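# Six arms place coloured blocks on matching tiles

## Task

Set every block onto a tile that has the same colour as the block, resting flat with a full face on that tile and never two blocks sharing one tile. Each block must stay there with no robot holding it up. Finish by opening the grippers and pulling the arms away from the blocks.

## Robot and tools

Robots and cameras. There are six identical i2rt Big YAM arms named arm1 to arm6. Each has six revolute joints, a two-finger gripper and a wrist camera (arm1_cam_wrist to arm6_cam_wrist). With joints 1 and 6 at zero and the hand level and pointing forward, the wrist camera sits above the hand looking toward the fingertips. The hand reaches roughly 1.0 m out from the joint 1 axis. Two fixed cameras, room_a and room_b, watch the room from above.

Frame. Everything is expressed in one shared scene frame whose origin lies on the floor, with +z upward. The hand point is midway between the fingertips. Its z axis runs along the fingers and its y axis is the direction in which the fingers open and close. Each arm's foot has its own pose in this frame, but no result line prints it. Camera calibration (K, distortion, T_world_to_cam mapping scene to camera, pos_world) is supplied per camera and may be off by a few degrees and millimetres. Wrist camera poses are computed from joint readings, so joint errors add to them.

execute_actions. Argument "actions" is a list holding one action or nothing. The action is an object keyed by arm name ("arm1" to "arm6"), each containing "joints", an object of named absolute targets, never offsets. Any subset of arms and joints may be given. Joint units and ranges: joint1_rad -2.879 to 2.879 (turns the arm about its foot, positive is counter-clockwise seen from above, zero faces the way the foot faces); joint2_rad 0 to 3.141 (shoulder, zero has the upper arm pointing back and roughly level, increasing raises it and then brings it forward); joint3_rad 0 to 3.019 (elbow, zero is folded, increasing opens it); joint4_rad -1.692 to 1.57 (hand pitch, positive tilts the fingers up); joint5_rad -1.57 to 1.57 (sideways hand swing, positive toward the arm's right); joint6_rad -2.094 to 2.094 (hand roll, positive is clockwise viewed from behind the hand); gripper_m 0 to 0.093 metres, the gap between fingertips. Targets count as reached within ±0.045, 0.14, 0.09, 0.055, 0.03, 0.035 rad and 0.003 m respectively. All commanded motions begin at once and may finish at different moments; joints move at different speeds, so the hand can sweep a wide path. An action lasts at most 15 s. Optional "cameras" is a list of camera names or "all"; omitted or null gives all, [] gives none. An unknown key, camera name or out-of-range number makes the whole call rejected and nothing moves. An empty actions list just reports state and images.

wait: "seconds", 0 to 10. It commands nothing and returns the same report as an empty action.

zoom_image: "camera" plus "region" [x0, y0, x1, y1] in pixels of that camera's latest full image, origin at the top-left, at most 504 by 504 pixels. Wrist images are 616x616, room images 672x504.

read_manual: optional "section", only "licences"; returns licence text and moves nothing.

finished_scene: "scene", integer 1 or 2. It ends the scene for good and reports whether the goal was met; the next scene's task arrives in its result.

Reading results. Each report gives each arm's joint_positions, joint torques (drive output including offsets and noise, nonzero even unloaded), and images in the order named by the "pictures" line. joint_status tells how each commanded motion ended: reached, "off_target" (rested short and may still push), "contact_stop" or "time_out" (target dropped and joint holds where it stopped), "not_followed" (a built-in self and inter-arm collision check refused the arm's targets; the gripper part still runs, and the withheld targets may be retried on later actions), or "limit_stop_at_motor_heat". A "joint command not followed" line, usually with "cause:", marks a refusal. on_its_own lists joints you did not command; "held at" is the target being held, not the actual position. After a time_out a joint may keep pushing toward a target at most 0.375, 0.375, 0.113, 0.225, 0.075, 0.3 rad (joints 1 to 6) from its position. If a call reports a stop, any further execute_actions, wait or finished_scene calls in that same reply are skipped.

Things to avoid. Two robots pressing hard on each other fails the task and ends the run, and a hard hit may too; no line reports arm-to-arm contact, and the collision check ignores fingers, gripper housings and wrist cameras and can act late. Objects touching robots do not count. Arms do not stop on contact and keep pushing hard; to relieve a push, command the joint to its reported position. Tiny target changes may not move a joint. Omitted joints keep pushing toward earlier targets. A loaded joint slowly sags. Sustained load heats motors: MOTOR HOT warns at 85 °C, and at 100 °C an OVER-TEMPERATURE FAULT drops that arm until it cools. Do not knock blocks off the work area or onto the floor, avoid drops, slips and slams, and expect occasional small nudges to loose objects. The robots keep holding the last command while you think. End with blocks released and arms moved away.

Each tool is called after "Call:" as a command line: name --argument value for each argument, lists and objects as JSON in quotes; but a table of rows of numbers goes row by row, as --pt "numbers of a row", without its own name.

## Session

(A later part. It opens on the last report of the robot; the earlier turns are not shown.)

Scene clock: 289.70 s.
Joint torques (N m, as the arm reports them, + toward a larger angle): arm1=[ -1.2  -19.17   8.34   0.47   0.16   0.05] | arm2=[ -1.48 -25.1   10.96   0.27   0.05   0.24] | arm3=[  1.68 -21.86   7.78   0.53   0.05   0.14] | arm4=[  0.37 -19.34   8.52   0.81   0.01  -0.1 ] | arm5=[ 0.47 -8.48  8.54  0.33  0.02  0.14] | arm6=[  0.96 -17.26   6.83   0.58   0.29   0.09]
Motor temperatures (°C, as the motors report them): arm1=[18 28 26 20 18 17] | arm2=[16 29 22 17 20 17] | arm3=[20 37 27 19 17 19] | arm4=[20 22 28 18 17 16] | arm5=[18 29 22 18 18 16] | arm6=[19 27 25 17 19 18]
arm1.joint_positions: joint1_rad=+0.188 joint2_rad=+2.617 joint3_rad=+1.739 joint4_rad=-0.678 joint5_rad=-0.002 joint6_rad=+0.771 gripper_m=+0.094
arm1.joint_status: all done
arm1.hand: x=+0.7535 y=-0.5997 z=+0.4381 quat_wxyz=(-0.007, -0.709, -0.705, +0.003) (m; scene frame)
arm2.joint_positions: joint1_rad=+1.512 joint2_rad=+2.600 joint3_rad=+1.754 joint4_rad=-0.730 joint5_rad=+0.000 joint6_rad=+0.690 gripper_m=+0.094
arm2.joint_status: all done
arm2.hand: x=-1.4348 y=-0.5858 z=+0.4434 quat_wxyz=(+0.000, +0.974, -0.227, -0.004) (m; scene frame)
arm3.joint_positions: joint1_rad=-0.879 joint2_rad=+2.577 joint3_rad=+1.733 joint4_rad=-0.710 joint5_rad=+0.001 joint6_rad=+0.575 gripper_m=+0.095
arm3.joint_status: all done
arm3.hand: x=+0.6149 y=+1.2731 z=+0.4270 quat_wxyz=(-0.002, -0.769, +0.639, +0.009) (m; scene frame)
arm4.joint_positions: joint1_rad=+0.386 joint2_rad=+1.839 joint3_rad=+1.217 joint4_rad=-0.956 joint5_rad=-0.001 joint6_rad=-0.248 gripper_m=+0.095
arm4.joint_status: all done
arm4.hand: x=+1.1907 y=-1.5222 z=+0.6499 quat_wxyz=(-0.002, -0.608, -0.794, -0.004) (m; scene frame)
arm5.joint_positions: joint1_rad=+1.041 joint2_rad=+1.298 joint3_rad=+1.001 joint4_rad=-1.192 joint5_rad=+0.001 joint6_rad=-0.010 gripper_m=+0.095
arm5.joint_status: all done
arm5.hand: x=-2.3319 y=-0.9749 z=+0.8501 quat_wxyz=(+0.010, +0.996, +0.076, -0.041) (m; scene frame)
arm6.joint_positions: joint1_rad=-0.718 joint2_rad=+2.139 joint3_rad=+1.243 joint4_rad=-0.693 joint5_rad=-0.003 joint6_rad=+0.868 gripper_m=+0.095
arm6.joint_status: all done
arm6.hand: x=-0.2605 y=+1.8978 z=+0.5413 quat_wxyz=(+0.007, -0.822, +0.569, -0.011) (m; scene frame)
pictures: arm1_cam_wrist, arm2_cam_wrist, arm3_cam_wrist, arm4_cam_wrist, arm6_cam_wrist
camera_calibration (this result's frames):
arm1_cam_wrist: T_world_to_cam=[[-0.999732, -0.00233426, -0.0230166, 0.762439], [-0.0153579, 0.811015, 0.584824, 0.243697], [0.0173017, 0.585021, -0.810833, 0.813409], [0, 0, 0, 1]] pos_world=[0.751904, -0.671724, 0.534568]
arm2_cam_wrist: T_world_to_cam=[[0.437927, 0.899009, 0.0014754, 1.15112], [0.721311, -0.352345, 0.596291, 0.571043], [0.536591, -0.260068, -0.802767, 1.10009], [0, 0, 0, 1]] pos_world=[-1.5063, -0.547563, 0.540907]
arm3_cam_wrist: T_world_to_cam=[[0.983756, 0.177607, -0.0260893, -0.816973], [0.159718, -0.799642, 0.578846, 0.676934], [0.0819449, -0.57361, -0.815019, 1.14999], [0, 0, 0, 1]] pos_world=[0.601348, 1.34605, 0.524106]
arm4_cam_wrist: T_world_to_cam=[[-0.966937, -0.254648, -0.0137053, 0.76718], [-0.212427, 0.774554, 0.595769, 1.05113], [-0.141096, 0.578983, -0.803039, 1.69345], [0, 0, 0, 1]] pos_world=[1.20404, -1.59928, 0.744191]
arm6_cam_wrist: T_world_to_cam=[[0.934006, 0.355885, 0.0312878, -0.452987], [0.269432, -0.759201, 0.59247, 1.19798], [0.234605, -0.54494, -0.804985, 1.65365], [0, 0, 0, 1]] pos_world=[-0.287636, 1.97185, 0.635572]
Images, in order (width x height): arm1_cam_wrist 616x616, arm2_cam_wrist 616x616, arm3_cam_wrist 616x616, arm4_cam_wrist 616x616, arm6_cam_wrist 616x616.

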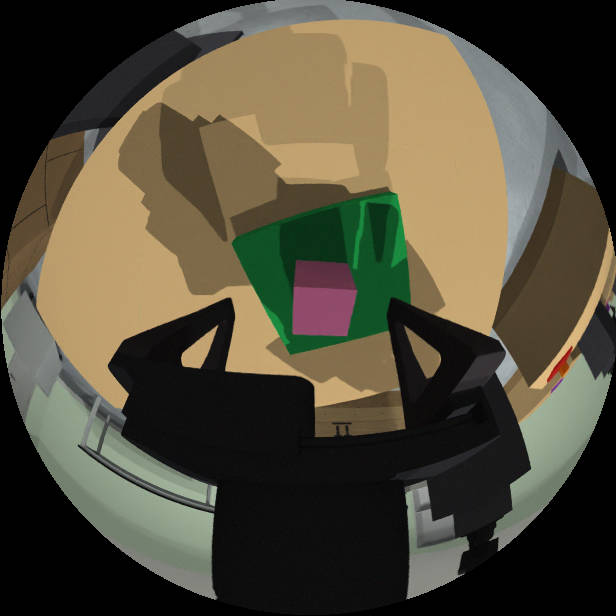

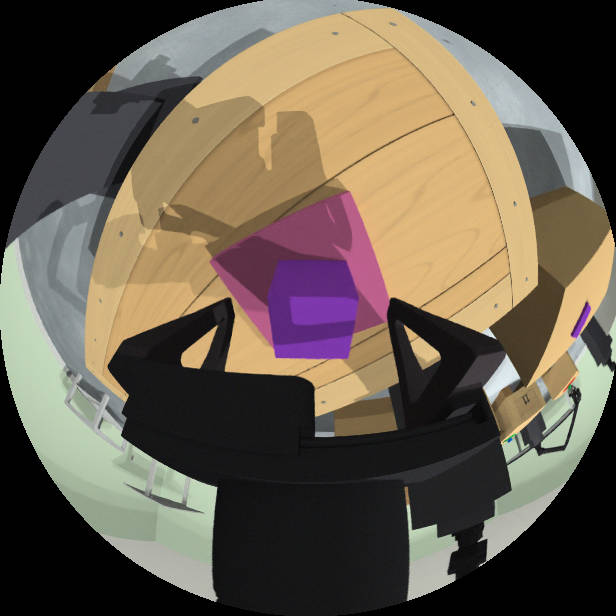

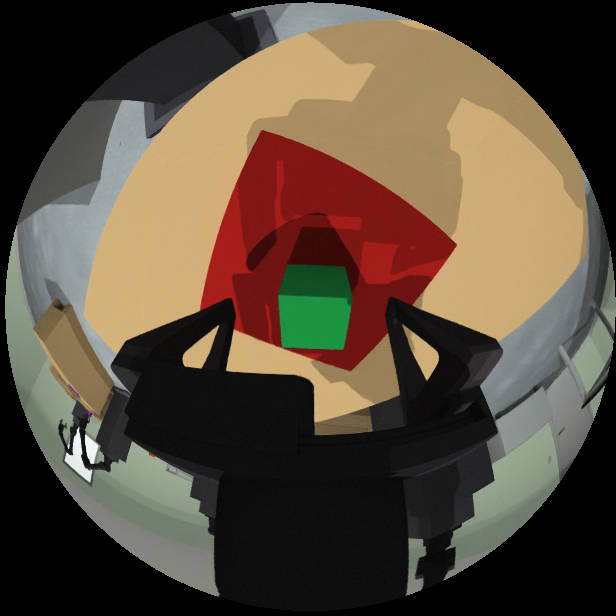

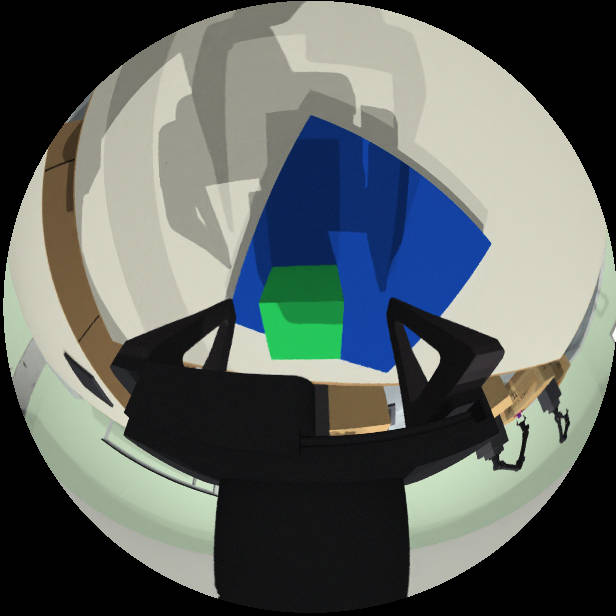

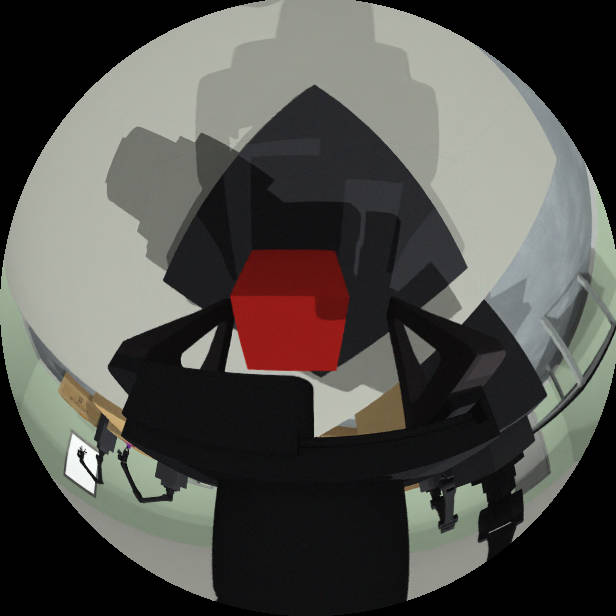

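Call:
execute_actions --actions '[{"arm1":{"joints":{"joint2_rad":2.665}},"arm2":{"joints":{"joint2_rad":2.642}},"arm3":{"joints":{"joint2_rad":2.632}},"arm4":{"joints":{"joint2_rad":1.872}},"arm6":{"joints":{"gripper_m":0.03}}}]' --cameras '["arm1_cam_wrist","arm2_cam_wrist","arm3_cam_wrist","arm4_cam_wrist","arm6_cam_wrist"]'

Scene clock: 324.23 s.
Joint torques (N m, as the arm reports them, + toward a larger angle): arm1=[ -1.2  -17.09   8.02   0.58   0.16   0.05] | arm2=[ -1.48 -25.21  10.62   0.23   0.03   0.24] | arm3=[  1.8  -22.28   7.4    0.4    0.06   0.13] | arm4=[  0.35 -18.15   8.3    0.78   0.01  -0.11] | arm5=[ 0.45 -8.47  8.58  0.3   0.02  0.14] | arm6=[  1.08 -17.38   6.84   0.51   0.27   0.08]
Motor temperatures (°C, as the motors report them): arm1=[18 29 26 20 18 17] | arm2=[16 30 24 17 20 17] | arm3=[20 38 28 19 17 19] | arm4=[20 23 29 18 17 16] | arm5=[18 26 24 18 18 16] | arm6=[19 28 25 17 19 18]
arm1.joint_positions: joint1_rad=+0.188 joint2_rad=+2.632 joint3_rad=+1.739 joint4_rad=-0.678 joint5_rad=-0.002 joint6_rad=+0.771 gripper_m=+0.094
arm1.joint_status: all done
arm1.hand: x=+0.7490 y=-0.5952 z=+0.4289 quat_wxyz=(+0.000, -0.709, -0.705, +0.003) (m; scene frame)
arm2.joint_positions: joint1_rad=+1.512 joint2_rad=+2.644 joint3_rad=+1.754 joint4_rad=-0.730 joint5_rad=+0.000 joint6_rad=+0.690 gripper_m=+0.094
arm2.joint_status: all done
arm2.hand: x=-1.4175 y=-0.5816 z=+0.4165 quat_wxyz=(-0.010, +0.974, -0.227, +0.016) (m; scene frame)
arm3.joint_positions: joint1_rad=-0.879 joint2_rad=+2.613 joint3_rad=+1.733 joint4_rad=-0.710 joint5_rad=+0.001 joint6_rad=+0.575 gripper_m=+0.095
arm3.joint_status: all done
arm3.hand: x=+0.6246 y=+1.2627 z=+0.4052 quat_wxyz=(-0.004, -0.769, +0.639, -0.009) (m; scene frame)
arm4.joint_positions: joint1_rad=+0.386 joint2_rad=+1.858 joint3_rad=+1.217 joint4_rad=-0.956 joint5_rad=-0.001 joint6_rad=-0.248 gripper_m=+0.095
arm4.joint_status: all done
arm4.hand: x=+1.1907 y=-1.5198 z=+0.6409 quat_wxyz=(+0.004, -0.608, -0.794, -0.011) (m; scene frame)
arm5.joint_positions: joint1_rad=+1.041 joint2_rad=+1.298 joint3_rad=+1.001 joint4_rad=-1.192 joint5_rad=+0.001 joint6_rad=-0.010 gripper_m=+0.095
arm5.joint_status: not commanded
arm5.hand: x=-2.3319 y=-0.9749 z=+0.8501 quat_wxyz=(+0.010, +0.996, +0.076, -0.041) (m; scene frame)
arm6.joint_positions: joint1_rad=-0.718 joint2_rad=+2.139 joint3_rad=+1.243 joint4_rad=-0.692 joint5_rad=-0.003 joint6_rad=+0.870 gripper_m=+0.048
arm6.joint_status: gripper_m off_target (ended at +0.048, target +0.030)
arm6.hand: x=-0.2607 y=+1.8981 z=+0.5413 quat_wxyz=(+0.007, -0.822, +0.570, -0.010) (m; scene frame)
pictures: arm1_cam_wrist, arm2_cam_wrist, arm3_cam_wrist, arm4_cam_wrist, arm6_cam_wrist
camera_calibration (this result's frames):
arm1_cam_wrist: T_world_to_cam=[[-0.99992, -0.0020243, -0.0124734, 0.753619], [-0.00903659, 0.80453, 0.593843, 0.23292], [0.00883312, 0.593909, -0.804484, 0.812263], [0, 0, 0, 1]] pos_world=[0.748489, -0.668276, 0.524535]
arm2_cam_wrist: T_world_to_cam=[[0.437393, 0.898788, 0.0294592, 1.12731], [0.694993, -0.358643, 0.623185, 0.523913], [0.570676, -0.252103, -0.78152, 1.11443], [0, 0, 0, 1]] pos_world=[-1.49318, -0.544366, 0.511247]
arm3_cam_wrist: T_world_to_cam=[[0.984113, 0.177429, -0.00638529, -0.833219], [0.145308, -0.784246, 0.603195, 0.659345], [0.102017, -0.59454, -0.797568, 1.13229], [0, 0, 0, 1]] pos_world=[0.60866, 1.33812, 0.500044]
arm4_cam_wrist: T_world_to_cam=[[-0.96691, -0.254461, -0.0183016, 0.77088], [-0.21236, 0.763025, 0.610489, 1.02765], [-0.141381, 0.594174, -0.791814, 1.70107], [0, 0, 0, 1]] pos_world=[1.2041, -1.59869, 0.733665]
arm6_cam_wrist: T_world_to_cam=[[0.934569, 0.354457, 0.0306733, -0.449753], [0.268855, -0.760065, 0.591623, 1.20023], [0.233019, -0.544666, -0.805631, 1.65329], [0, 0, 0, 1]] pos_world=[-0.287611, 1.97216, 0.635651]
Images, in order (width x height): arm1_cam_wrist 616x616, arm2_cam_wrist 616x616, arm3_cam_wrist 616x616, arm4_cam_wrist 616x616, arm6_cam_wrist 616x616.

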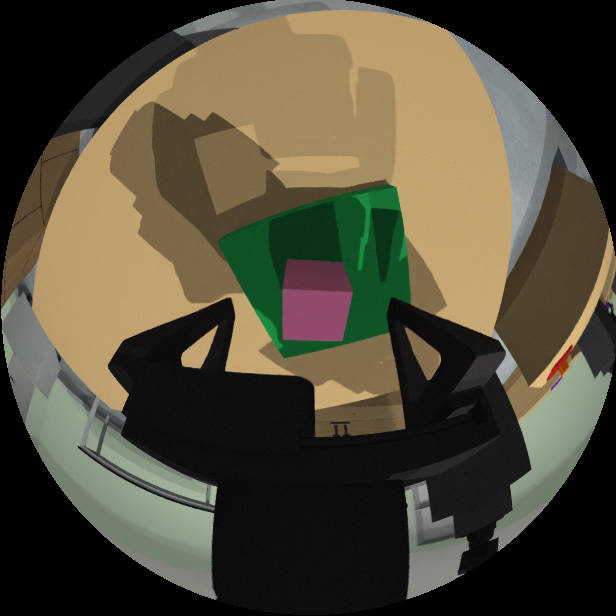

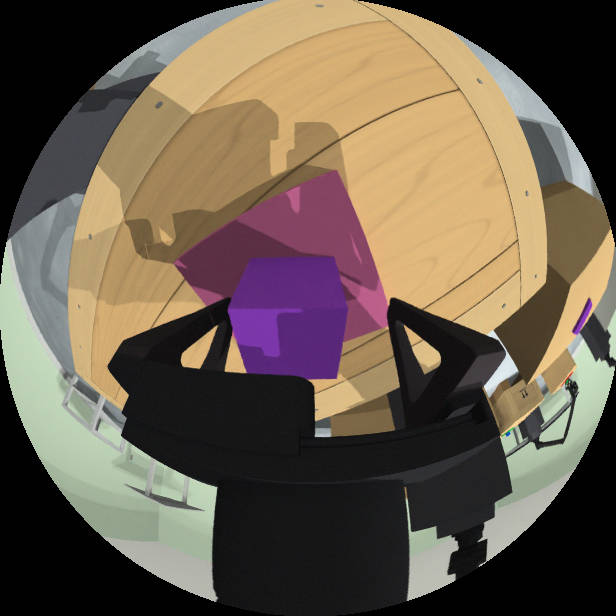

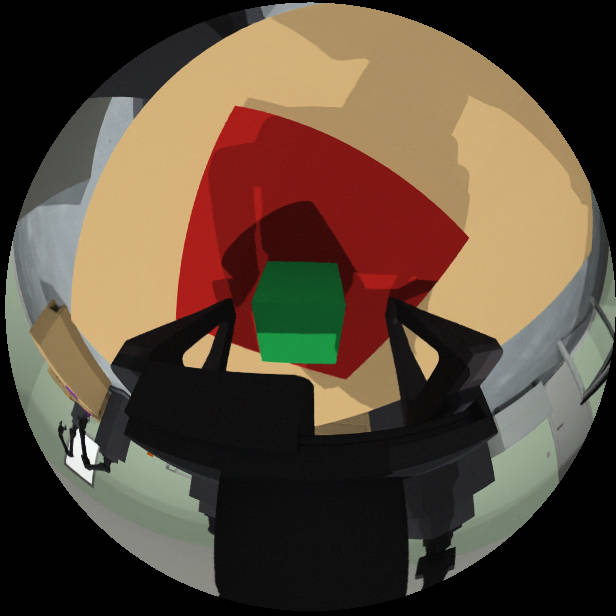

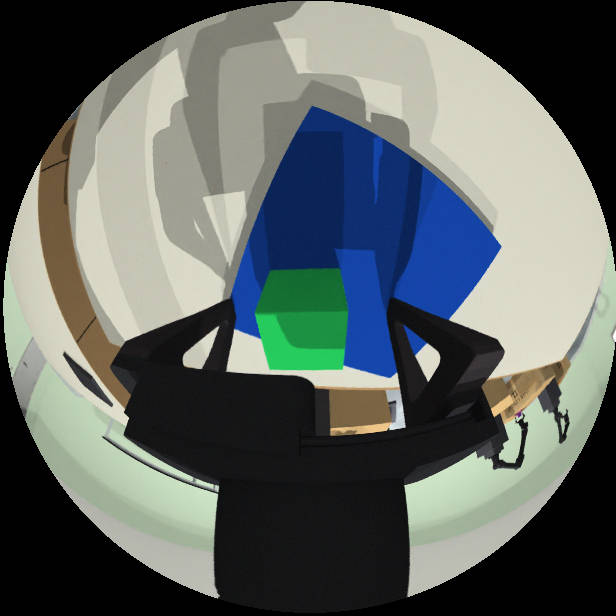

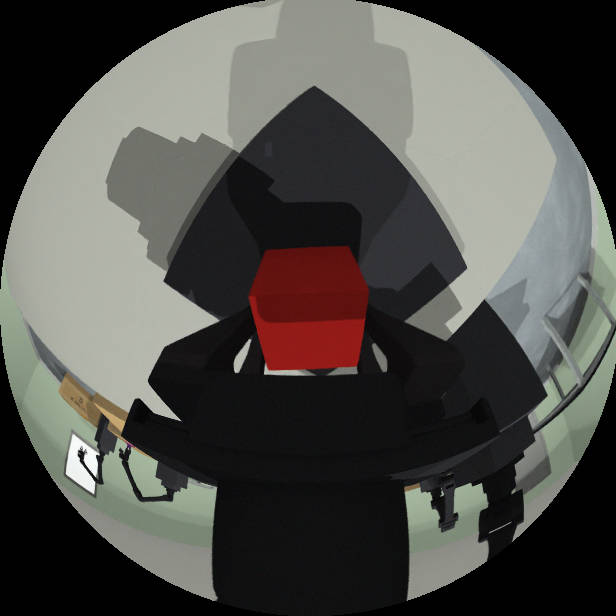

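Call:
execute_actions --actions '[{"arm1":{"joints":{"joint2_rad":2.695}},"arm2":{"joints":{"gripper_m":0.03}},"arm3":{"joints":{"gripper_m":0.025}},"arm4":{"joints":{"gripper_m":0.025}},"arm6":{"joints":{"joint2_rad":1.8,"joint3_rad":1.35,"joint4_rad":-1.1}}}]' --cameras '["arm1_cam_wrist","arm2_cam_wrist","arm3_cam_wrist","arm4_cam_wrist"]'

Scene clock: 335.77 s.
Joint torques (N m, as the arm reports them, + toward a larger angle): arm1=[ -1.19 -16.94   7.78   0.47   0.28   0.05] | arm2=[ -1.62 -25.22  10.66   0.2    0.09   0.24] | arm3=[  1.73 -21.86   7.53   0.46   0.06   0.11] | arm4=[  0.33 -17.84   8.28   0.78  -0.01  -0.09] | arm5=[ 0.51 -8.48  8.57  0.3   0.02  0.14] | arm6=[  1.19 -14.98   8.89  -0.43   0.27   0.07]
Motor temperatures (°C, as the motors report them): arm1=[18 29 26 20 18 17] | arm2=[16 30 24 17 20 17] | arm3=[20 38 28 19 17 19] | arm4=[20 23 29 18 17 16] | arm5=[18 25 24 18 18 16] | arm6=[19 28 25 17 19 18]
arm1.joint_positions: joint1_rad=+0.188 joint2_rad=+2.657 joint3_rad=+1.739 joint4_rad=-0.677 joint5_rad=-0.005 joint6_rad=+0.771 gripper_m=+0.094
arm1.joint_status: all done
arm1.hand: x=+0.7422 y=-0.5875 z=+0.4139 quat_wxyz=(+0.012, -0.709, -0.705, +0.001) (m; scene frame)
arm2.joint_positions: joint1_rad=+1.512 joint2_rad=+2.644 joint3_rad=+1.754 joint4_rad=-0.729 joint5_rad=-0.001 joint6_rad=+0.690 gripper_m=+0.047
arm2.joint_status: gripper_m off_target (ended at +0.047, target +0.030)
arm2.hand: x=-1.4176 y=-0.5818 z=+0.4165 quat_wxyz=(-0.009, +0.974, -0.227, +0.016) (m; scene frame)
arm3.joint_positions: joint1_rad=-0.879 joint2_rad=+2.613 joint3_rad=+1.733 joint4_rad=-0.710 joint5_rad=+0.001 joint6_rad=+0.576 gripper_m=+0.038
arm3.joint_status: gripper_m off_target (ended at +0.038, target +0.025)
arm3.hand: x=+0.6245 y=+1.2627 z=+0.4052 quat_wxyz=(-0.004, -0.769, +0.639, -0.009) (m; scene frame)
arm4.joint_positions: joint1_rad=+0.386 joint2_rad=+1.858 joint3_rad=+1.217 joint4_rad=-0.956 joint5_rad=-0.001 joint6_rad=-0.249 gripper_m=+0.038
arm4.joint_status: gripper_m off_target (ended at +0.038, target +0.025)
arm4.hand: x=+1.1906 y=-1.5199 z=+0.6409 quat_wxyz=(+0.004, -0.608, -0.794, -0.011) (m; scene frame)
arm5.joint_positions: joint1_rad=+1.041 joint2_rad=+1.298 joint3_rad=+1.001 joint4_rad=-1.192 joint5_rad=+0.001 joint6_rad=-0.010 gripper_m=+0.095
arm5.joint_status: not commanded
arm5.hand: x=-2.3319 y=-0.9749 z=+0.8501 quat_wxyz=(+0.010, +0.996, +0.076, -0.041) (m; scene frame)
arm6.joint_positions: joint1_rad=-0.718 joint2_rad=+1.788 joint3_rad=+1.333 joint4_rad=-1.087 joint5_rad=-0.003 joint6_rad=+0.870 gripper_m=+0.048
arm6.joint_status: all done
arm6.hand: x=-0.2652 y=+1.8972 z=+0.7444 quat_wxyz=(+0.001, -0.822, +0.570, +0.013) (m; scene frame)
pictures: arm1_cam_wrist, arm2_cam_wrist, arm3_cam_wrist, arm4_cam_wrist
camera_calibration (this result's frames):
arm1_cam_wrist: T_world_to_cam=[[-0.999997, -0.0017029, 0.00193505, 0.740876], [-0.000170809, 0.79283, 0.609443, 0.215613], [-0.00257199, 0.609441, -0.792828, 0.808458], [0, 0, 0, 1]] pos_world=[0.74299, -0.66239, 0.50813]
arm2_cam_wrist: T_world_to_cam=[[0.438119, 0.89847, 0.028353, 1.12883], [0.694779, -0.35847, 0.623524, 0.523526], [0.570381, -0.253479, -0.78129, 1.11309], [0, 0, 0, 1]] pos_world=[-1.49318, -0.544407, 0.511208]
arm3_cam_wrist: T_world_to_cam=[[0.984247, 0.17667, -0.00668946, -0.832166], [0.144863, -0.784203, 0.603358, 0.659474], [0.101349, -0.594823, -0.797442, 1.13299], [0, 0, 0, 1]] pos_world=[0.608696, 1.33811, 0.500029]
arm4_cam_wrist: T_world_to_cam=[[-0.96672, -0.255212, -0.0178546, 0.769141], [-0.212728, 0.763101, 0.610266, 1.02841], [-0.142122, 0.593754, -0.791996, 1.70147], [0, 0, 0, 1]] pos_world=[1.20413, -1.59874, 0.733688]
Images, in order (width x height): arm1_cam_wrist 616x616, arm2_cam_wrist 616x616, arm3_cam_wrist 616x616, arm4_cam_wrist 616x616.

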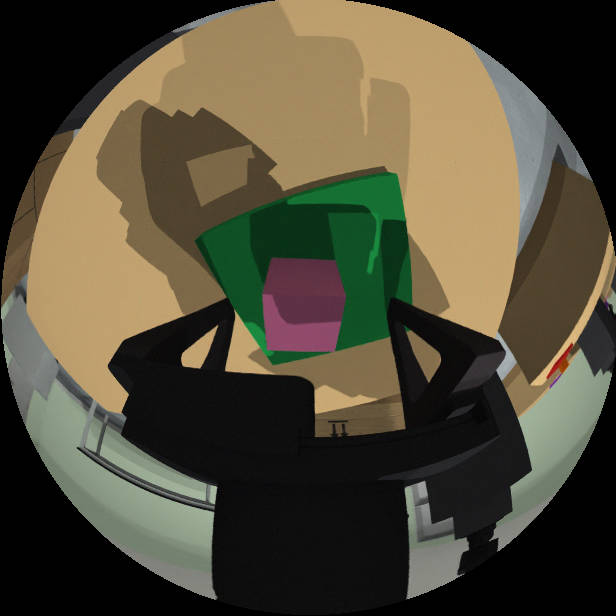

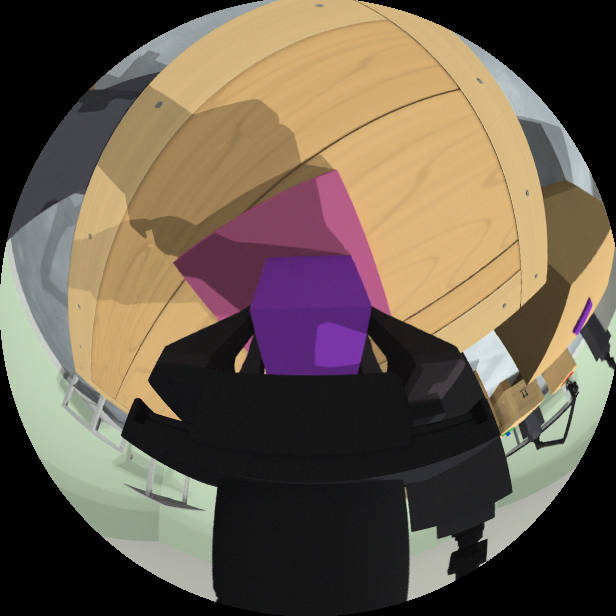

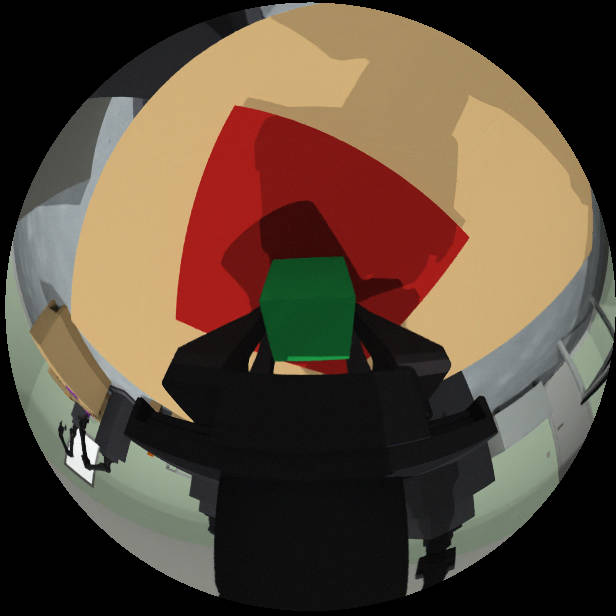

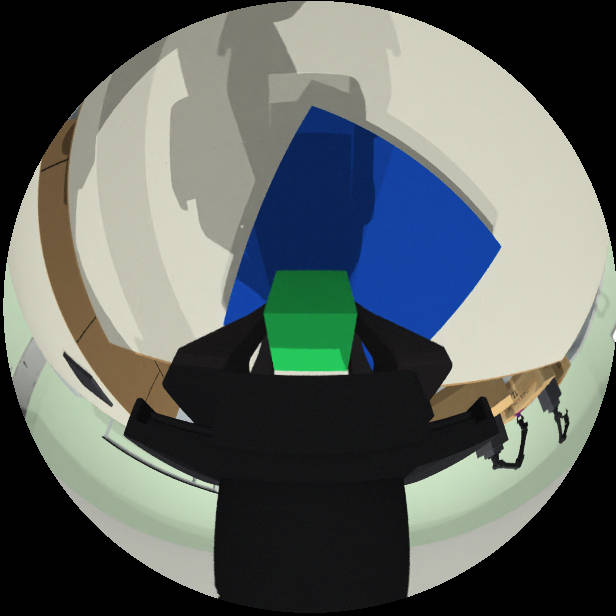

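Call:
execute_actions --actions '[{"arm1":{"joints":{"gripper_m":0.02}},"arm2":{"joints":{"joint2_rad":2.25,"joint4_rad":-1.07}},"arm3":{"joints":{"joint2_rad":1.9,"joint3_rad":1.5,"joint4_rad":-1.17}},"arm4":{"joints":{"joint2_rad":1.5,"joint4_rad":-1.29}},"arm6":{"joints":{"joint1_rad":1.0}}}]' --cameras '["arm1_cam_wrist"]'

Call:
execute_actions --actions '[{"arm1":{"joints":{"joint2_rad":2.2,"joint4_rad":-1.11}},"arm2":{"joints":{"joint1_rad":0.076,"joint6_rad":0}},"arm3":{"joints":{"joint1_rad":0.79,"joint6_rad":0}},"arm4":{"joints":{"joint1_rad":-0.6}}}]' --cameras '["arm1_cam_wrist","arm2_cam_wrist","arm3_cam_wrist","room_b"]'

Scene clock: 370.30 s.
Joint torques (N m, as the arm reports them, + toward a larger angle): arm1=[ -1.58 -17.11   6.81   0.03   0.24   0.05] | arm2=[ -1.3  -26.63  11.    -0.06   0.08   0.23] | arm3=[  1.52 -18.05   8.6    0.     0.05   0.13] | arm4=[  0.33 -14.42   9.59  -0.19  -0.01  -0.1 ] | arm5=[ 0.47 -8.47  8.57  0.31  0.02  0.14] | arm6=[  1.83 -14.74   8.91  -0.46   0.19   0.06]
Motor temperatures (°C, as the motors report them): arm1=[18 29 26 20 18 17] | arm2=[16 31 24 17 20 17] | arm3=[20 40 29 19 17 19] | arm4=[20 23 29 18 17 16] | arm5=[18 25 25 18 18 16] | arm6=[19 27 28 17 19 18]
arm1.joint_positions: joint1_rad=+0.193 joint2_rad=+2.657 joint3_rad=+1.751 joint4_rad=-0.665 joint5_rad=-0.004 joint6_rad=+0.771 gripper_m=+0.031
arm1.joint_status: gripper_m off_target (ended at +0.031, target +0.020)
arm1.hand: x=+0.7509 y=-0.5923 z=+0.4167 quat_wxyz=(+0.001, -0.708, -0.707, +0.002) (m; scene frame)
arm2.joint_positions: joint1_rad=+1.512 joint2_rad=+2.271 joint3_rad=+1.777 joint4_rad=-1.065 joint5_rad=-0.001 joint6_rad=+0.690 gripper_m=+0.047
arm2.joint_status: all done
arm2.hand: x=-1.4550 y=-0.5915 z=+0.6574 quat_wxyz=(+0.004, +0.974, -0.227, -0.011) (m; scene frame)
arm3.joint_positions: joint1_rad=-0.879 joint2_rad=+1.892 joint3_rad=+1.489 joint4_rad=-1.162 joint5_rad=+0.001 joint6_rad=+0.576 gripper_m=+0.038
arm3.joint_status: all done
arm3.hand: x=+0.6699 y=+1.2184 z=+0.7555 quat_wxyz=(-0.003, -0.769, +0.639, +0.003) (m; scene frame)
arm4.joint_positions: joint1_rad=+0.386 joint2_rad=+1.501 joint3_rad=+1.217 joint4_rad=-1.277 joint5_rad=-0.001 joint6_rad=-0.249 gripper_m=+0.038
arm4.joint_status: all done
arm4.hand: x=+1.1887 y=-1.4576 z=+0.8005 quat_wxyz=(-0.007, -0.608, -0.794, +0.003) (m; scene frame)
arm5.joint_positions: joint1_rad=+1.041 joint2_rad=+1.298 joint3_rad=+1.001 joint4_rad=-1.192 joint5_rad=+0.001 joint6_rad=-0.010 gripper_m=+0.095
arm5.joint_status: not commanded
arm5.hand: x=-2.3319 y=-0.9749 z=+0.8501 quat_wxyz=(+0.010, +0.996, +0.076, -0.041) (m; scene frame)
arm6.joint_positions: joint1_rad=+1.008 joint2_rad=+1.788 joint3_rad=+1.333 joint4_rad=-1.087 joint5_rad=-0.001 joint6_rad=+0.870 gripper_m=+0.048
arm6.joint_status: all done
arm6.hand: x=+0.1271 y=+1.2117 z=+0.7418 quat_wxyz=(-0.010, -0.967, -0.253, +0.000) (m; scene frame)
pictures: arm1_cam_wrist
camera_calibration (this result's frames):
arm1_cam_wrist: T_world_to_cam=[[-0.999886, -0.00657601, -0.0135633, 0.753032], [-0.0133575, 0.803513, 0.595138, 0.239954], [0.00698469, 0.595251, -0.803509, 0.802474], [0, 0, 0, 1]] pos_world=[0.750546, -0.665527, 0.512204]
Images, in order (width x height): arm1_cam_wrist 616x616.

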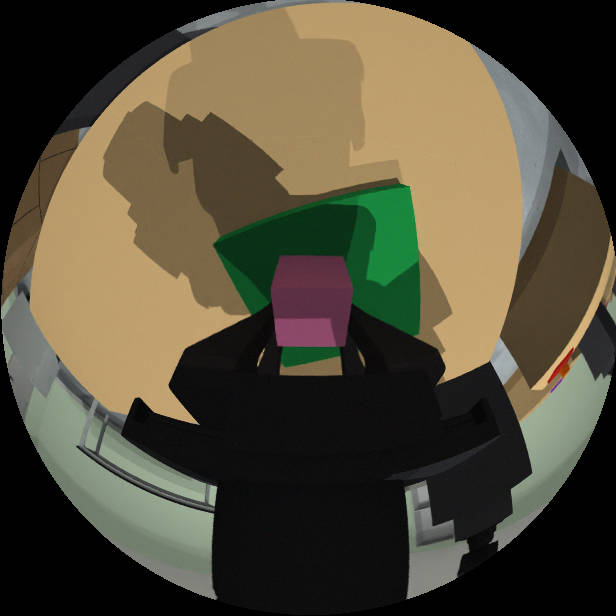

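Scene clock: 372.17 s.
Joint torques (N m, as the arm reports them, + toward a larger angle): arm1=[ -1.56 -18.09   9.38  -0.51   0.18   0.05] | arm2=[ -1.17 -26.56  10.9   -0.12  -0.13  -0.02] | arm3=[  0.18 -17.65   8.58   0.09   0.12  -0.12] | arm4=[  0.43 -14.75   9.6   -0.21  -0.11  -0.08] | arm5=[ 0.47 -8.47  8.58  0.3   0.02  0.14] | arm6=[  1.61 -14.8    8.95  -0.43   0.2    0.06]
Motor temperatures (°C, as the motors report them): arm1=[18 29 26 20 18 17] | arm2=[16 31 24 17 20 17] | arm3=[20 39 29 19 17 19] | arm4=[20 23 29 18 17 16] | arm5=[18 25 25 18 18 16] | arm6=[19 27 28 17 19 18]
arm1.joint_positions: joint1_rad=+0.193 joint2_rad=+2.182 joint3_rad=+1.756 joint4_rad=-1.094 joint5_rad=-0.002 joint6_rad=+0.771 gripper_m=+0.031
arm1.joint_status: all done
arm1.hand: x=+0.7739 y=-0.6136 z=+0.7151 quat_wxyz=(-0.026, -0.707, -0.706, +0.003) (m; scene frame)
arm2.joint_positions: joint1_rad=+0.064 joint2_rad=+2.271 joint3_rad=+1.777 joint4_rad=-1.062 joint5_rad=+0.004 joint6_rad=+0.011 gripper_m=+0.047
arm2.joint_status: all done
arm2.hand: x=-1.0429 y=+0.1760 z=+0.6529 quat_wxyz=(-0.002, +0.817, -0.576, -0.010) (m; scene frame)
arm3.joint_positions: joint1_rad=+0.796 joint2_rad=+1.892 joint3_rad=+1.489 joint4_rad=-1.162 joint5_rad=-0.002 joint6_rad=+0.015 gripper_m=+0.038
arm3.joint_status: all done
arm3.hand: x=+0.6915 y=+0.3888 z=+0.7591 quat_wxyz=(-0.003, -0.911, -0.412, +0.005) (m; scene frame)
arm4.joint_positions: joint1_rad=-0.601 joint2_rad=+1.501 joint3_rad=+1.217 joint4_rad=-1.277 joint5_rad=+0.001 joint6_rad=-0.250 gripper_m=+0.038
arm4.joint_status: all done
arm4.hand: x=+0.8254 y=-1.2682 z=+0.7974 quat_wxyz=(-0.003, -0.911, -0.412, +0.003) (m; scene frame)
arm5.joint_positions: joint1_rad=+1.041 joint2_rad=+1.298 joint3_rad=+1.001 joint4_rad=-1.192 joint5_rad=+0.001 joint6_rad=-0.010 gripper_m=+0.095
arm5.joint_status: not commanded
arm5.hand: x=-2.3319 y=-0.9749 z=+0.8501 quat_wxyz=(+0.010, +0.996, +0.076, -0.041) (m; scene frame)
arm6.joint_positions: joint1_rad=+1.008 joint2_rad=+1.788 joint3_rad=+1.333 joint4_rad=-1.087 joint5_rad=-0.001 joint6_rad=+0.870 gripper_m=+0.048
arm6.joint_status: not commanded
arm6.hand: x=+0.1271 y=+1.2117 z=+0.7418 quat_wxyz=(-0.010, -0.967, -0.253, +0.000) (m; scene frame)
pictures: arm1_cam_wrist, arm2_cam_wrist, arm3_cam_wrist, room_b
camera_calibration (this result's frames):
arm1_cam_wrist: T_world_to_cam=[[-0.99879, -0.00774771, -0.048556, 0.80343], [-0.0337698, 0.82586, 0.562864, 0.132343], [0.0357396, 0.563823, -0.825122, 1.02866], [0, 0, 0, 1]] pos_world=[0.770164, -0.683056, 0.813294]
arm2_cam_wrist: T_world_to_cam=[[0.940049, 0.341008, -0.00450831, 0.920155], [0.278549, -0.760108, 0.587066, 0.0478152], [0.196767, -0.553126, -0.809527, 0.957688], [0, 0, 0, 1]] pos_world=[-1.06675, 0.252287, 0.751352]
arm3_cam_wrist: T_world_to_cam=[[-0.746264, 0.665533, -0.0124521, 0.269581], [0.537669, 0.613707, 0.578166, -1.04507], [0.39243, 0.424769, -0.815824, 0.304865], [0, 0, 0, 1]] pos_world=[0.64344, 0.332452, 0.856295]
Images, in order (width x height): arm1_cam_wrist 616x616, arm2_cam_wrist 616x616, arm3_cam_wrist 616x616, room_b 672x504.

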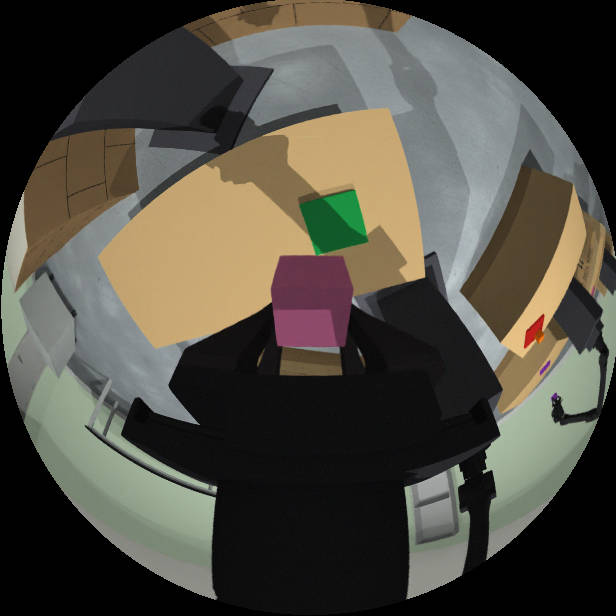

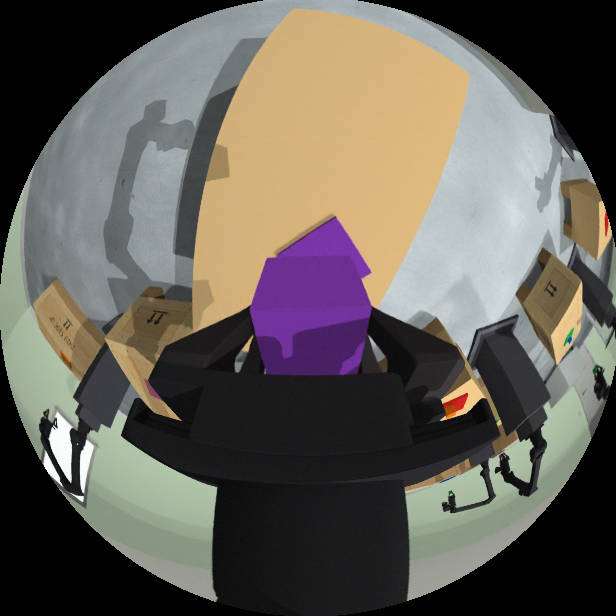

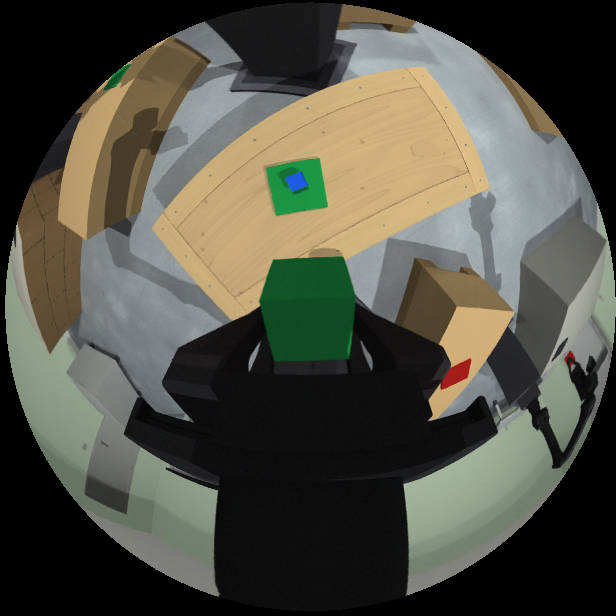

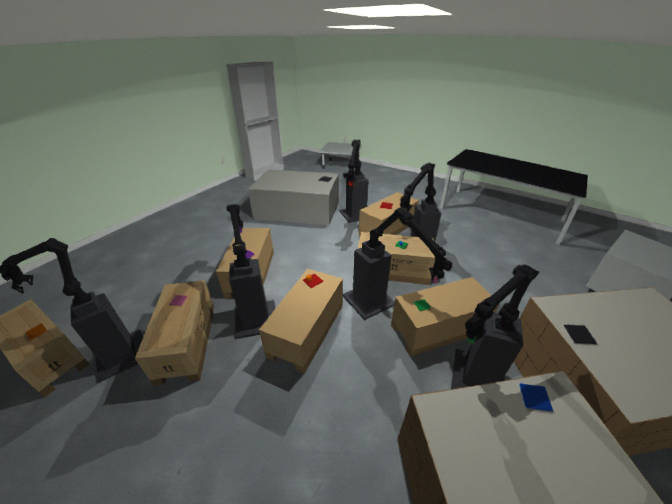

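Call:
execute_actions --actions '[{"arm1":{"joints":{"joint1_rad":-1.676,"joint2_rad":2.385,"joint3_rad":1.75,"joint4_rad":-0.928,"joint6_rad":0}},"arm2":{"joints":{"joint1_rad":0.02,"joint2_rad":2.455,"joint3_rad":1.39,"joint4_rad":-0.485}},"arm6":{"joints":{"joint1_rad":1.915,"joint2_rad":2.375,"joint3_rad":1.525,"joint4_rad":-0.70,"joint6_rad":0}}}]' --cameras '["arm1_cam_wrist","arm2_cam_wrist","arm6_cam_wrist"]'

Scene clock: 399.80 s.
Joint torques (N m, as the arm reports them, + toward a larger angle): arm1=[  0.27 -21.16   7.27   0.28  -0.07  -0.25] | arm2=[ -2.12 -22.92   6.26   0.33  -0.07   0.01] | arm3=[  0.04 -17.52   8.58   0.04   0.13  -0.11] | arm4=[  0.53 -14.77   9.6   -0.19  -0.12  -0.09] | arm5=[ 0.49 -8.51  8.59  0.3   0.03  0.14] | arm6=[  2.74 -21.45   6.24   0.36   0.14  -0.14]
Motor temperatures (°C, as the motors report them): arm1=[18 30 28 20 18 17] | arm2=[16 32 24 17 20 17] | arm3=[20 38 31 19 17 19] | arm4=[20 22 31 18 17 16] | arm5=[18 25 25 18 18 16] | arm6=[19 28 28 17 19 18]
arm1.joint_positions: joint1_rad=-1.687 joint2_rad=+2.397 joint3_rad=+1.756 joint4_rad=-0.931 joint5_rad=+0.002 joint6_rad=+0.014 gripper_m=+0.031
arm1.joint_status: all done
arm1.hand: x=-0.2675 y=-0.4326 z=+0.5841 quat_wxyz=(-0.001, -0.975, -0.221, +0.003) (m; scene frame)
arm2.joint_positions: joint1_rad=+0.025 joint2_rad=+2.467 joint3_rad=+1.383 joint4_rad=-0.493 joint5_rad=+0.002 joint6_rad=+0.010 gripper_m=+0.047
arm2.joint_status: all done
arm2.hand: x=-0.9841 y=+0.0701 z=+0.4331 quat_wxyz=(+0.004, +0.806, -0.591, -0.002) (m; scene frame)
arm3.joint_positions: joint1_rad=+0.796 joint2_rad=+1.892 joint3_rad=+1.489 joint4_rad=-1.162 joint5_rad=-0.002 joint6_rad=+0.015 gripper_m=+0.038
arm3.joint_status: not commanded
arm3.hand: x=+0.6915 y=+0.3888 z=+0.7591 quat_wxyz=(-0.003, -0.911, -0.412, +0.005) (m; scene frame)
arm4.joint_positions: joint1_rad=-0.601 joint2_rad=+1.501 joint3_rad=+1.217 joint4_rad=-1.277 joint5_rad=+0.001 joint6_rad=-0.250 gripper_m=+0.038
arm4.joint_status: not commanded
arm4.hand: x=+0.8254 y=-1.2682 z=+0.7974 quat_wxyz=(-0.003, -0.911, -0.412, +0.003) (m; scene frame)
arm5.joint_positions: joint1_rad=+1.041 joint2_rad=+1.298 joint3_rad=+1.001 joint4_rad=-1.192 joint5_rad=+0.001 joint6_rad=-0.010 gripper_m=+0.095
arm5.joint_status: not commanded
arm5.hand: x=-2.3319 y=-0.9749 z=+0.8501 quat_wxyz=(+0.010, +0.996, +0.076, -0.041) (m; scene frame)
arm6.joint_positions: joint1_rad=+1.912 joint2_rad=+2.393 joint3_rad=+1.513 joint4_rad=-0.707 joint5_rad=-0.002 joint6_rad=+0.012 gripper_m=+0.048
arm6.joint_status: all done
arm6.hand: x=+0.6109 y=+1.2838 z=+0.4730 quat_wxyz=(+0.005, -0.420, -0.908, -0.010) (m; scene frame)
pictures: arm1_cam_wrist, arm2_cam_wrist, arm6_cam_wrist
camera_calibration (this result's frames):
arm1_cam_wrist: T_world_to_cam=[[-0.438505, 0.898572, -0.0168062, 0.281737], [0.720154, 0.362501, 0.591583, 0.00591738], [0.537672, 0.247309, -0.806069, 0.84202], [0, 0, 0, 1]] pos_world=[-0.333449, -0.463545, 0.67996]
arm2_cam_wrist: T_world_to_cam=[[0.952322, 0.305033, -0.0060759, 0.915239], [0.246681, -0.758121, 0.603657, 0.0412918], [0.179529, -0.576375, -0.797221, 0.68892], [0, 0, 0, 1]] pos_world=[-1.00547, 0.149203, 0.529857]
arm6_cam_wrist: T_world_to_cam=[[-0.758867, -0.651202, -0.00755444, 1.29925], [-0.52491, 0.604746, 0.598959, -0.731354], [-0.385474, 0.458495, -0.800744, 0.148246], [0, 0, 0, 1]] pos_world=[0.659212, 1.22039, 0.566573]
Images, in order (width x height): arm1_cam_wrist 616x616, arm2_cam_wrist 616x616, arm6_cam_wrist 616x616.

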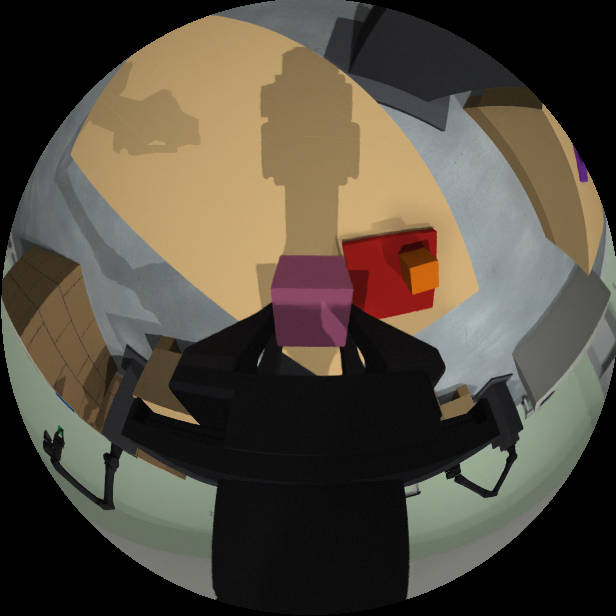

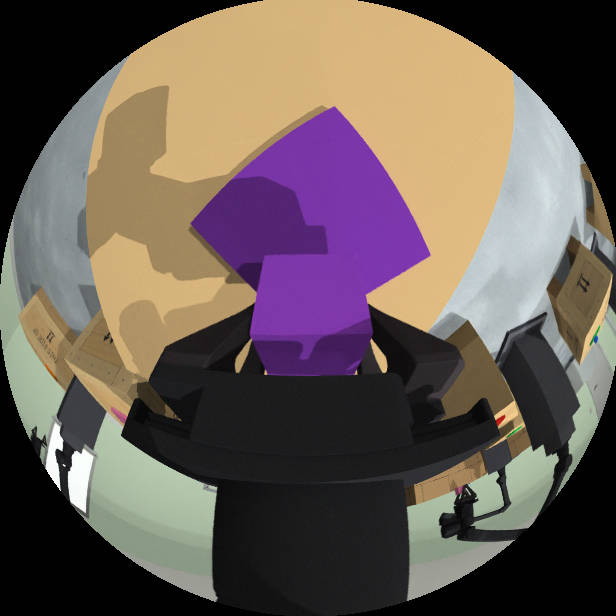

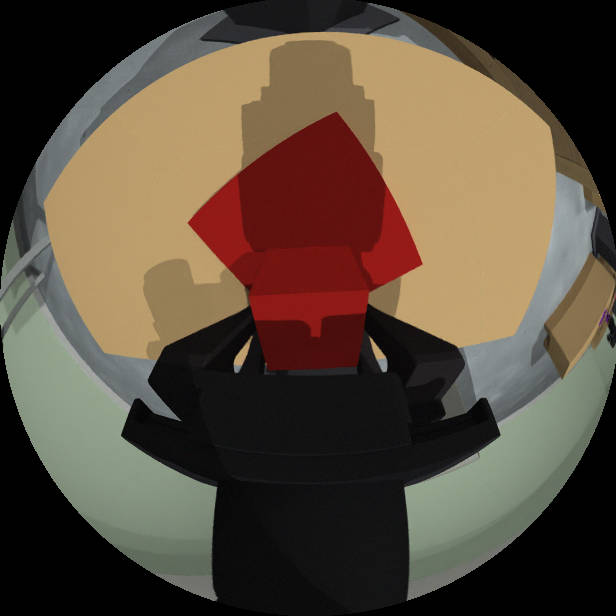

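Call:
execute_actions --actions '[{"arm1":{"joints":{"joint1_rad":-1.59,"joint2_rad":2.615,"joint3_rad":1.995,"joint4_rad":-0.929}},"arm2":{"joints":{"joint2_rad":2.54,"joint3_rad":1.565,"joint4_rad":-0.56}},"arm4":{"joints":{"joint1_rad":-1.973,"joint2_rad":2.35,"joint3_rad":1.595,"joint4_rad":-0.78,"joint6_rad":0}},"arm6":{"joints":{"joint2_rad":2.50,"joint3_rad":1.625,"joint4_rad":-0.66}}}]' --cameras '["arm1_cam_wrist","arm2_cam_wrist","arm4_cam_wrist","arm6_cam_wrist"]'

Scene clock: 436.33 s.
Joint torques (N m, as the arm reports them, + toward a larger angle): arm1=[ -1.39 -21.13  12.27   0.24   0.    -0.24] | arm2=[ -2.23 -23.36   9.03   0.35  -0.1   -0.01] | arm3=[  0.25 -17.95   8.55  -0.03   0.12  -0.14] | arm4=[  1.32 -24.91   7.77   0.28  -0.1    0.08] | arm5=[ 0.44 -8.48  8.57  0.29  0.02  0.14] | arm6=[  2.75 -19.84   7.12   0.4    0.14  -0.14]
Motor temperatures (°C, as the motors report them): arm1=[18 33 27 20 18 17] | arm2=[16 31 22 17 20 17] | arm3=[20 38 31 19 17 19] | arm4=[20 23 32 18 17 16] | arm5=[18 25 26 18 18 16] | arm6=[19 33 26 17 19 18]
arm1.joint_positions: joint1_rad=-1.578 joint2_rad=+2.607 joint3_rad=+1.947 joint4_rad=-0.931 joint5_rad=+0.000 joint6_rad=+0.013 gripper_m=+0.031
arm1.joint_status: all done
arm1.hand: x=-0.2552 y=-0.5094 z=+0.5062 quat_wxyz=(+0.001, -0.962, -0.274, -0.007) (m; scene frame)
arm2.joint_positions: joint1_rad=+0.025 joint2_rad=+2.541 joint3_rad=+1.538 joint4_rad=-0.565 joint5_rad=+0.003 joint6_rad=+0.010 gripper_m=+0.047
arm2.joint_status: all done
arm2.hand: x=-0.9970 y=+0.1095 z=+0.4233 quat_wxyz=(+0.001, +0.806, -0.591, -0.005) (m; scene frame)
arm3.joint_positions: joint1_rad=+0.796 joint2_rad=+1.892 joint3_rad=+1.489 joint4_rad=-1.162 joint5_rad=-0.002 joint6_rad=+0.015 gripper_m=+0.038
arm3.joint_status: not commanded
arm3.hand: x=+0.6915 y=+0.3888 z=+0.7591 quat_wxyz=(-0.003, -0.911, -0.412, +0.005) (m; scene frame)
arm4.joint_positions: joint1_rad=-1.980 joint2_rad=+2.356 joint3_rad=+1.577 joint4_rad=-0.781 joint5_rad=+0.002 joint6_rad=-0.008 gripper_m=+0.038
arm4.joint_status: all done
arm4.hand: x=+0.7511 y=-0.5953 z=+0.4701 quat_wxyz=(+0.002, -0.926, +0.377, +0.001) (m; scene frame)
arm5.joint_positions: joint1_rad=+1.041 joint2_rad=+1.298 joint3_rad=+1.001 joint4_rad=-1.192 joint5_rad=+0.001 joint6_rad=-0.010 gripper_m=+0.095
arm5.joint_status: not commanded
arm5.hand: x=-2.3319 y=-0.9749 z=+0.8501 quat_wxyz=(+0.010, +0.996, +0.076, -0.041) (m; scene frame)
arm6.joint_positions: joint1_rad=+1.912 joint2_rad=+2.485 joint3_rad=+1.600 joint4_rad=-0.667 joint5_rad=-0.002 joint6_rad=+0.012 gripper_m=+0.048
arm6.joint_status: all done
arm6.hand: x=+0.6276 y=+1.2653 z=+0.4410 quat_wxyz=(-0.011, -0.420, -0.908, -0.003) (m; scene frame)
pictures: arm1_cam_wrist, arm2_cam_wrist, arm4_cam_wrist, arm6_cam_wrist
camera_calibration (this result's frames):
arm1_cam_wrist: T_world_to_cam=[[-0.534101, 0.845225, -0.0181916, 0.303903], [0.665656, 0.433701, 0.607294, 0.0853982], [0.52119, 0.312247, -0.794269, 0.814486], [0, 0, 0, 1]] pos_world=[-0.319033, -0.548225, 0.600588]
arm2_cam_wrist: T_world_to_cam=[[0.952339, 0.304987, -0.00574242, 0.915331], [0.24802, -0.763222, 0.596639, 0.0851799], [0.177585, -0.569627, -0.802489, 0.705725], [0, 0, 0, 1]] pos_world=[-1.01816, 0.187847, 0.520771]
arm4_cam_wrist: T_world_to_cam=[[0.701533, 0.712635, -0.00161988, -0.107358], [0.574822, -0.564521, 0.592364, -1.03988], [0.421225, -0.416494, -0.805668, -0.0632618], [0, 0, 0, 1]] pos_world=[0.699711, -0.536877, 0.564848]
arm6_cam_wrist: T_world_to_cam=[[-0.758983, -0.651064, -0.00782103, 1.29963], [-0.538115, 0.620459, 0.570494, -0.691296], [-0.366575, 0.437204, -0.821264, 0.161721], [0, 0, 0, 1]] pos_world=[0.67368, 1.20435, 0.537361]
Images, in order (width x height): arm1_cam_wrist 616x616, arm2_cam_wrist 616x616, arm4_cam_wrist 616x616, arm6_cam_wrist 616x616.

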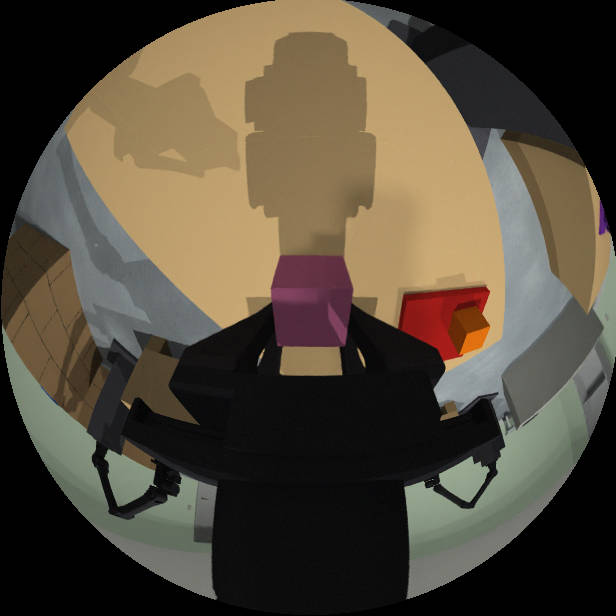

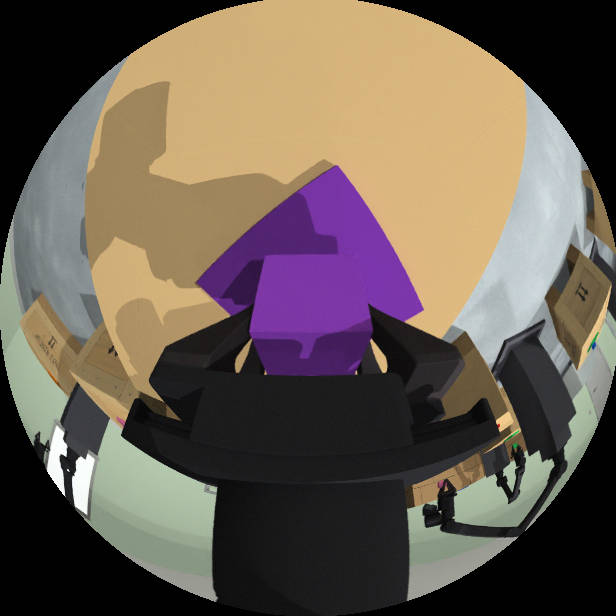

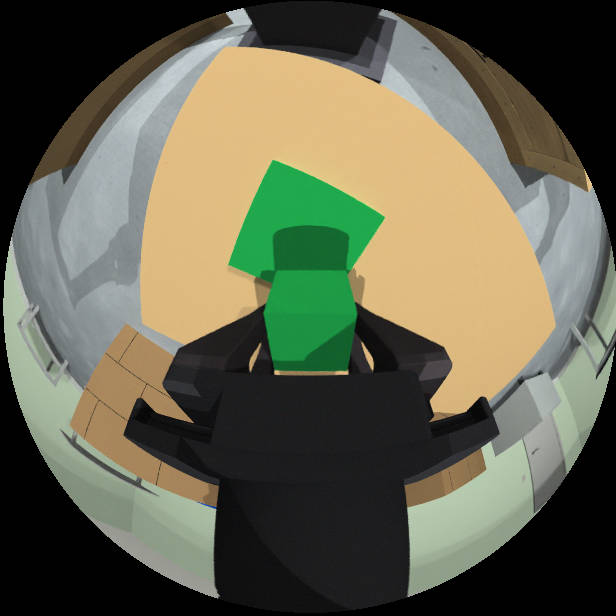

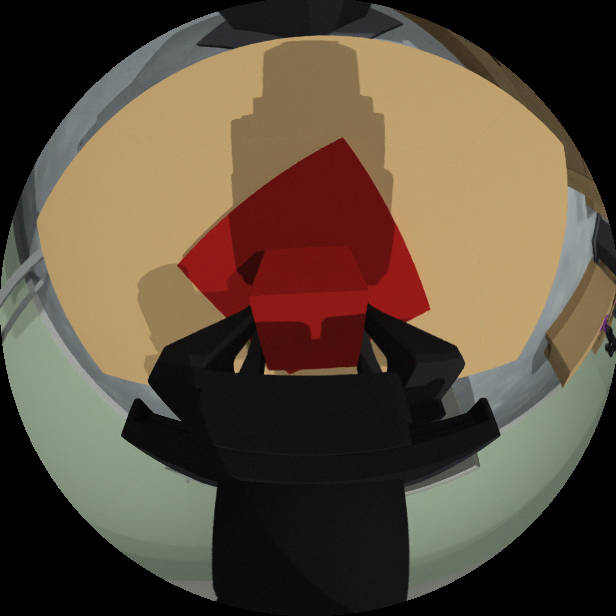

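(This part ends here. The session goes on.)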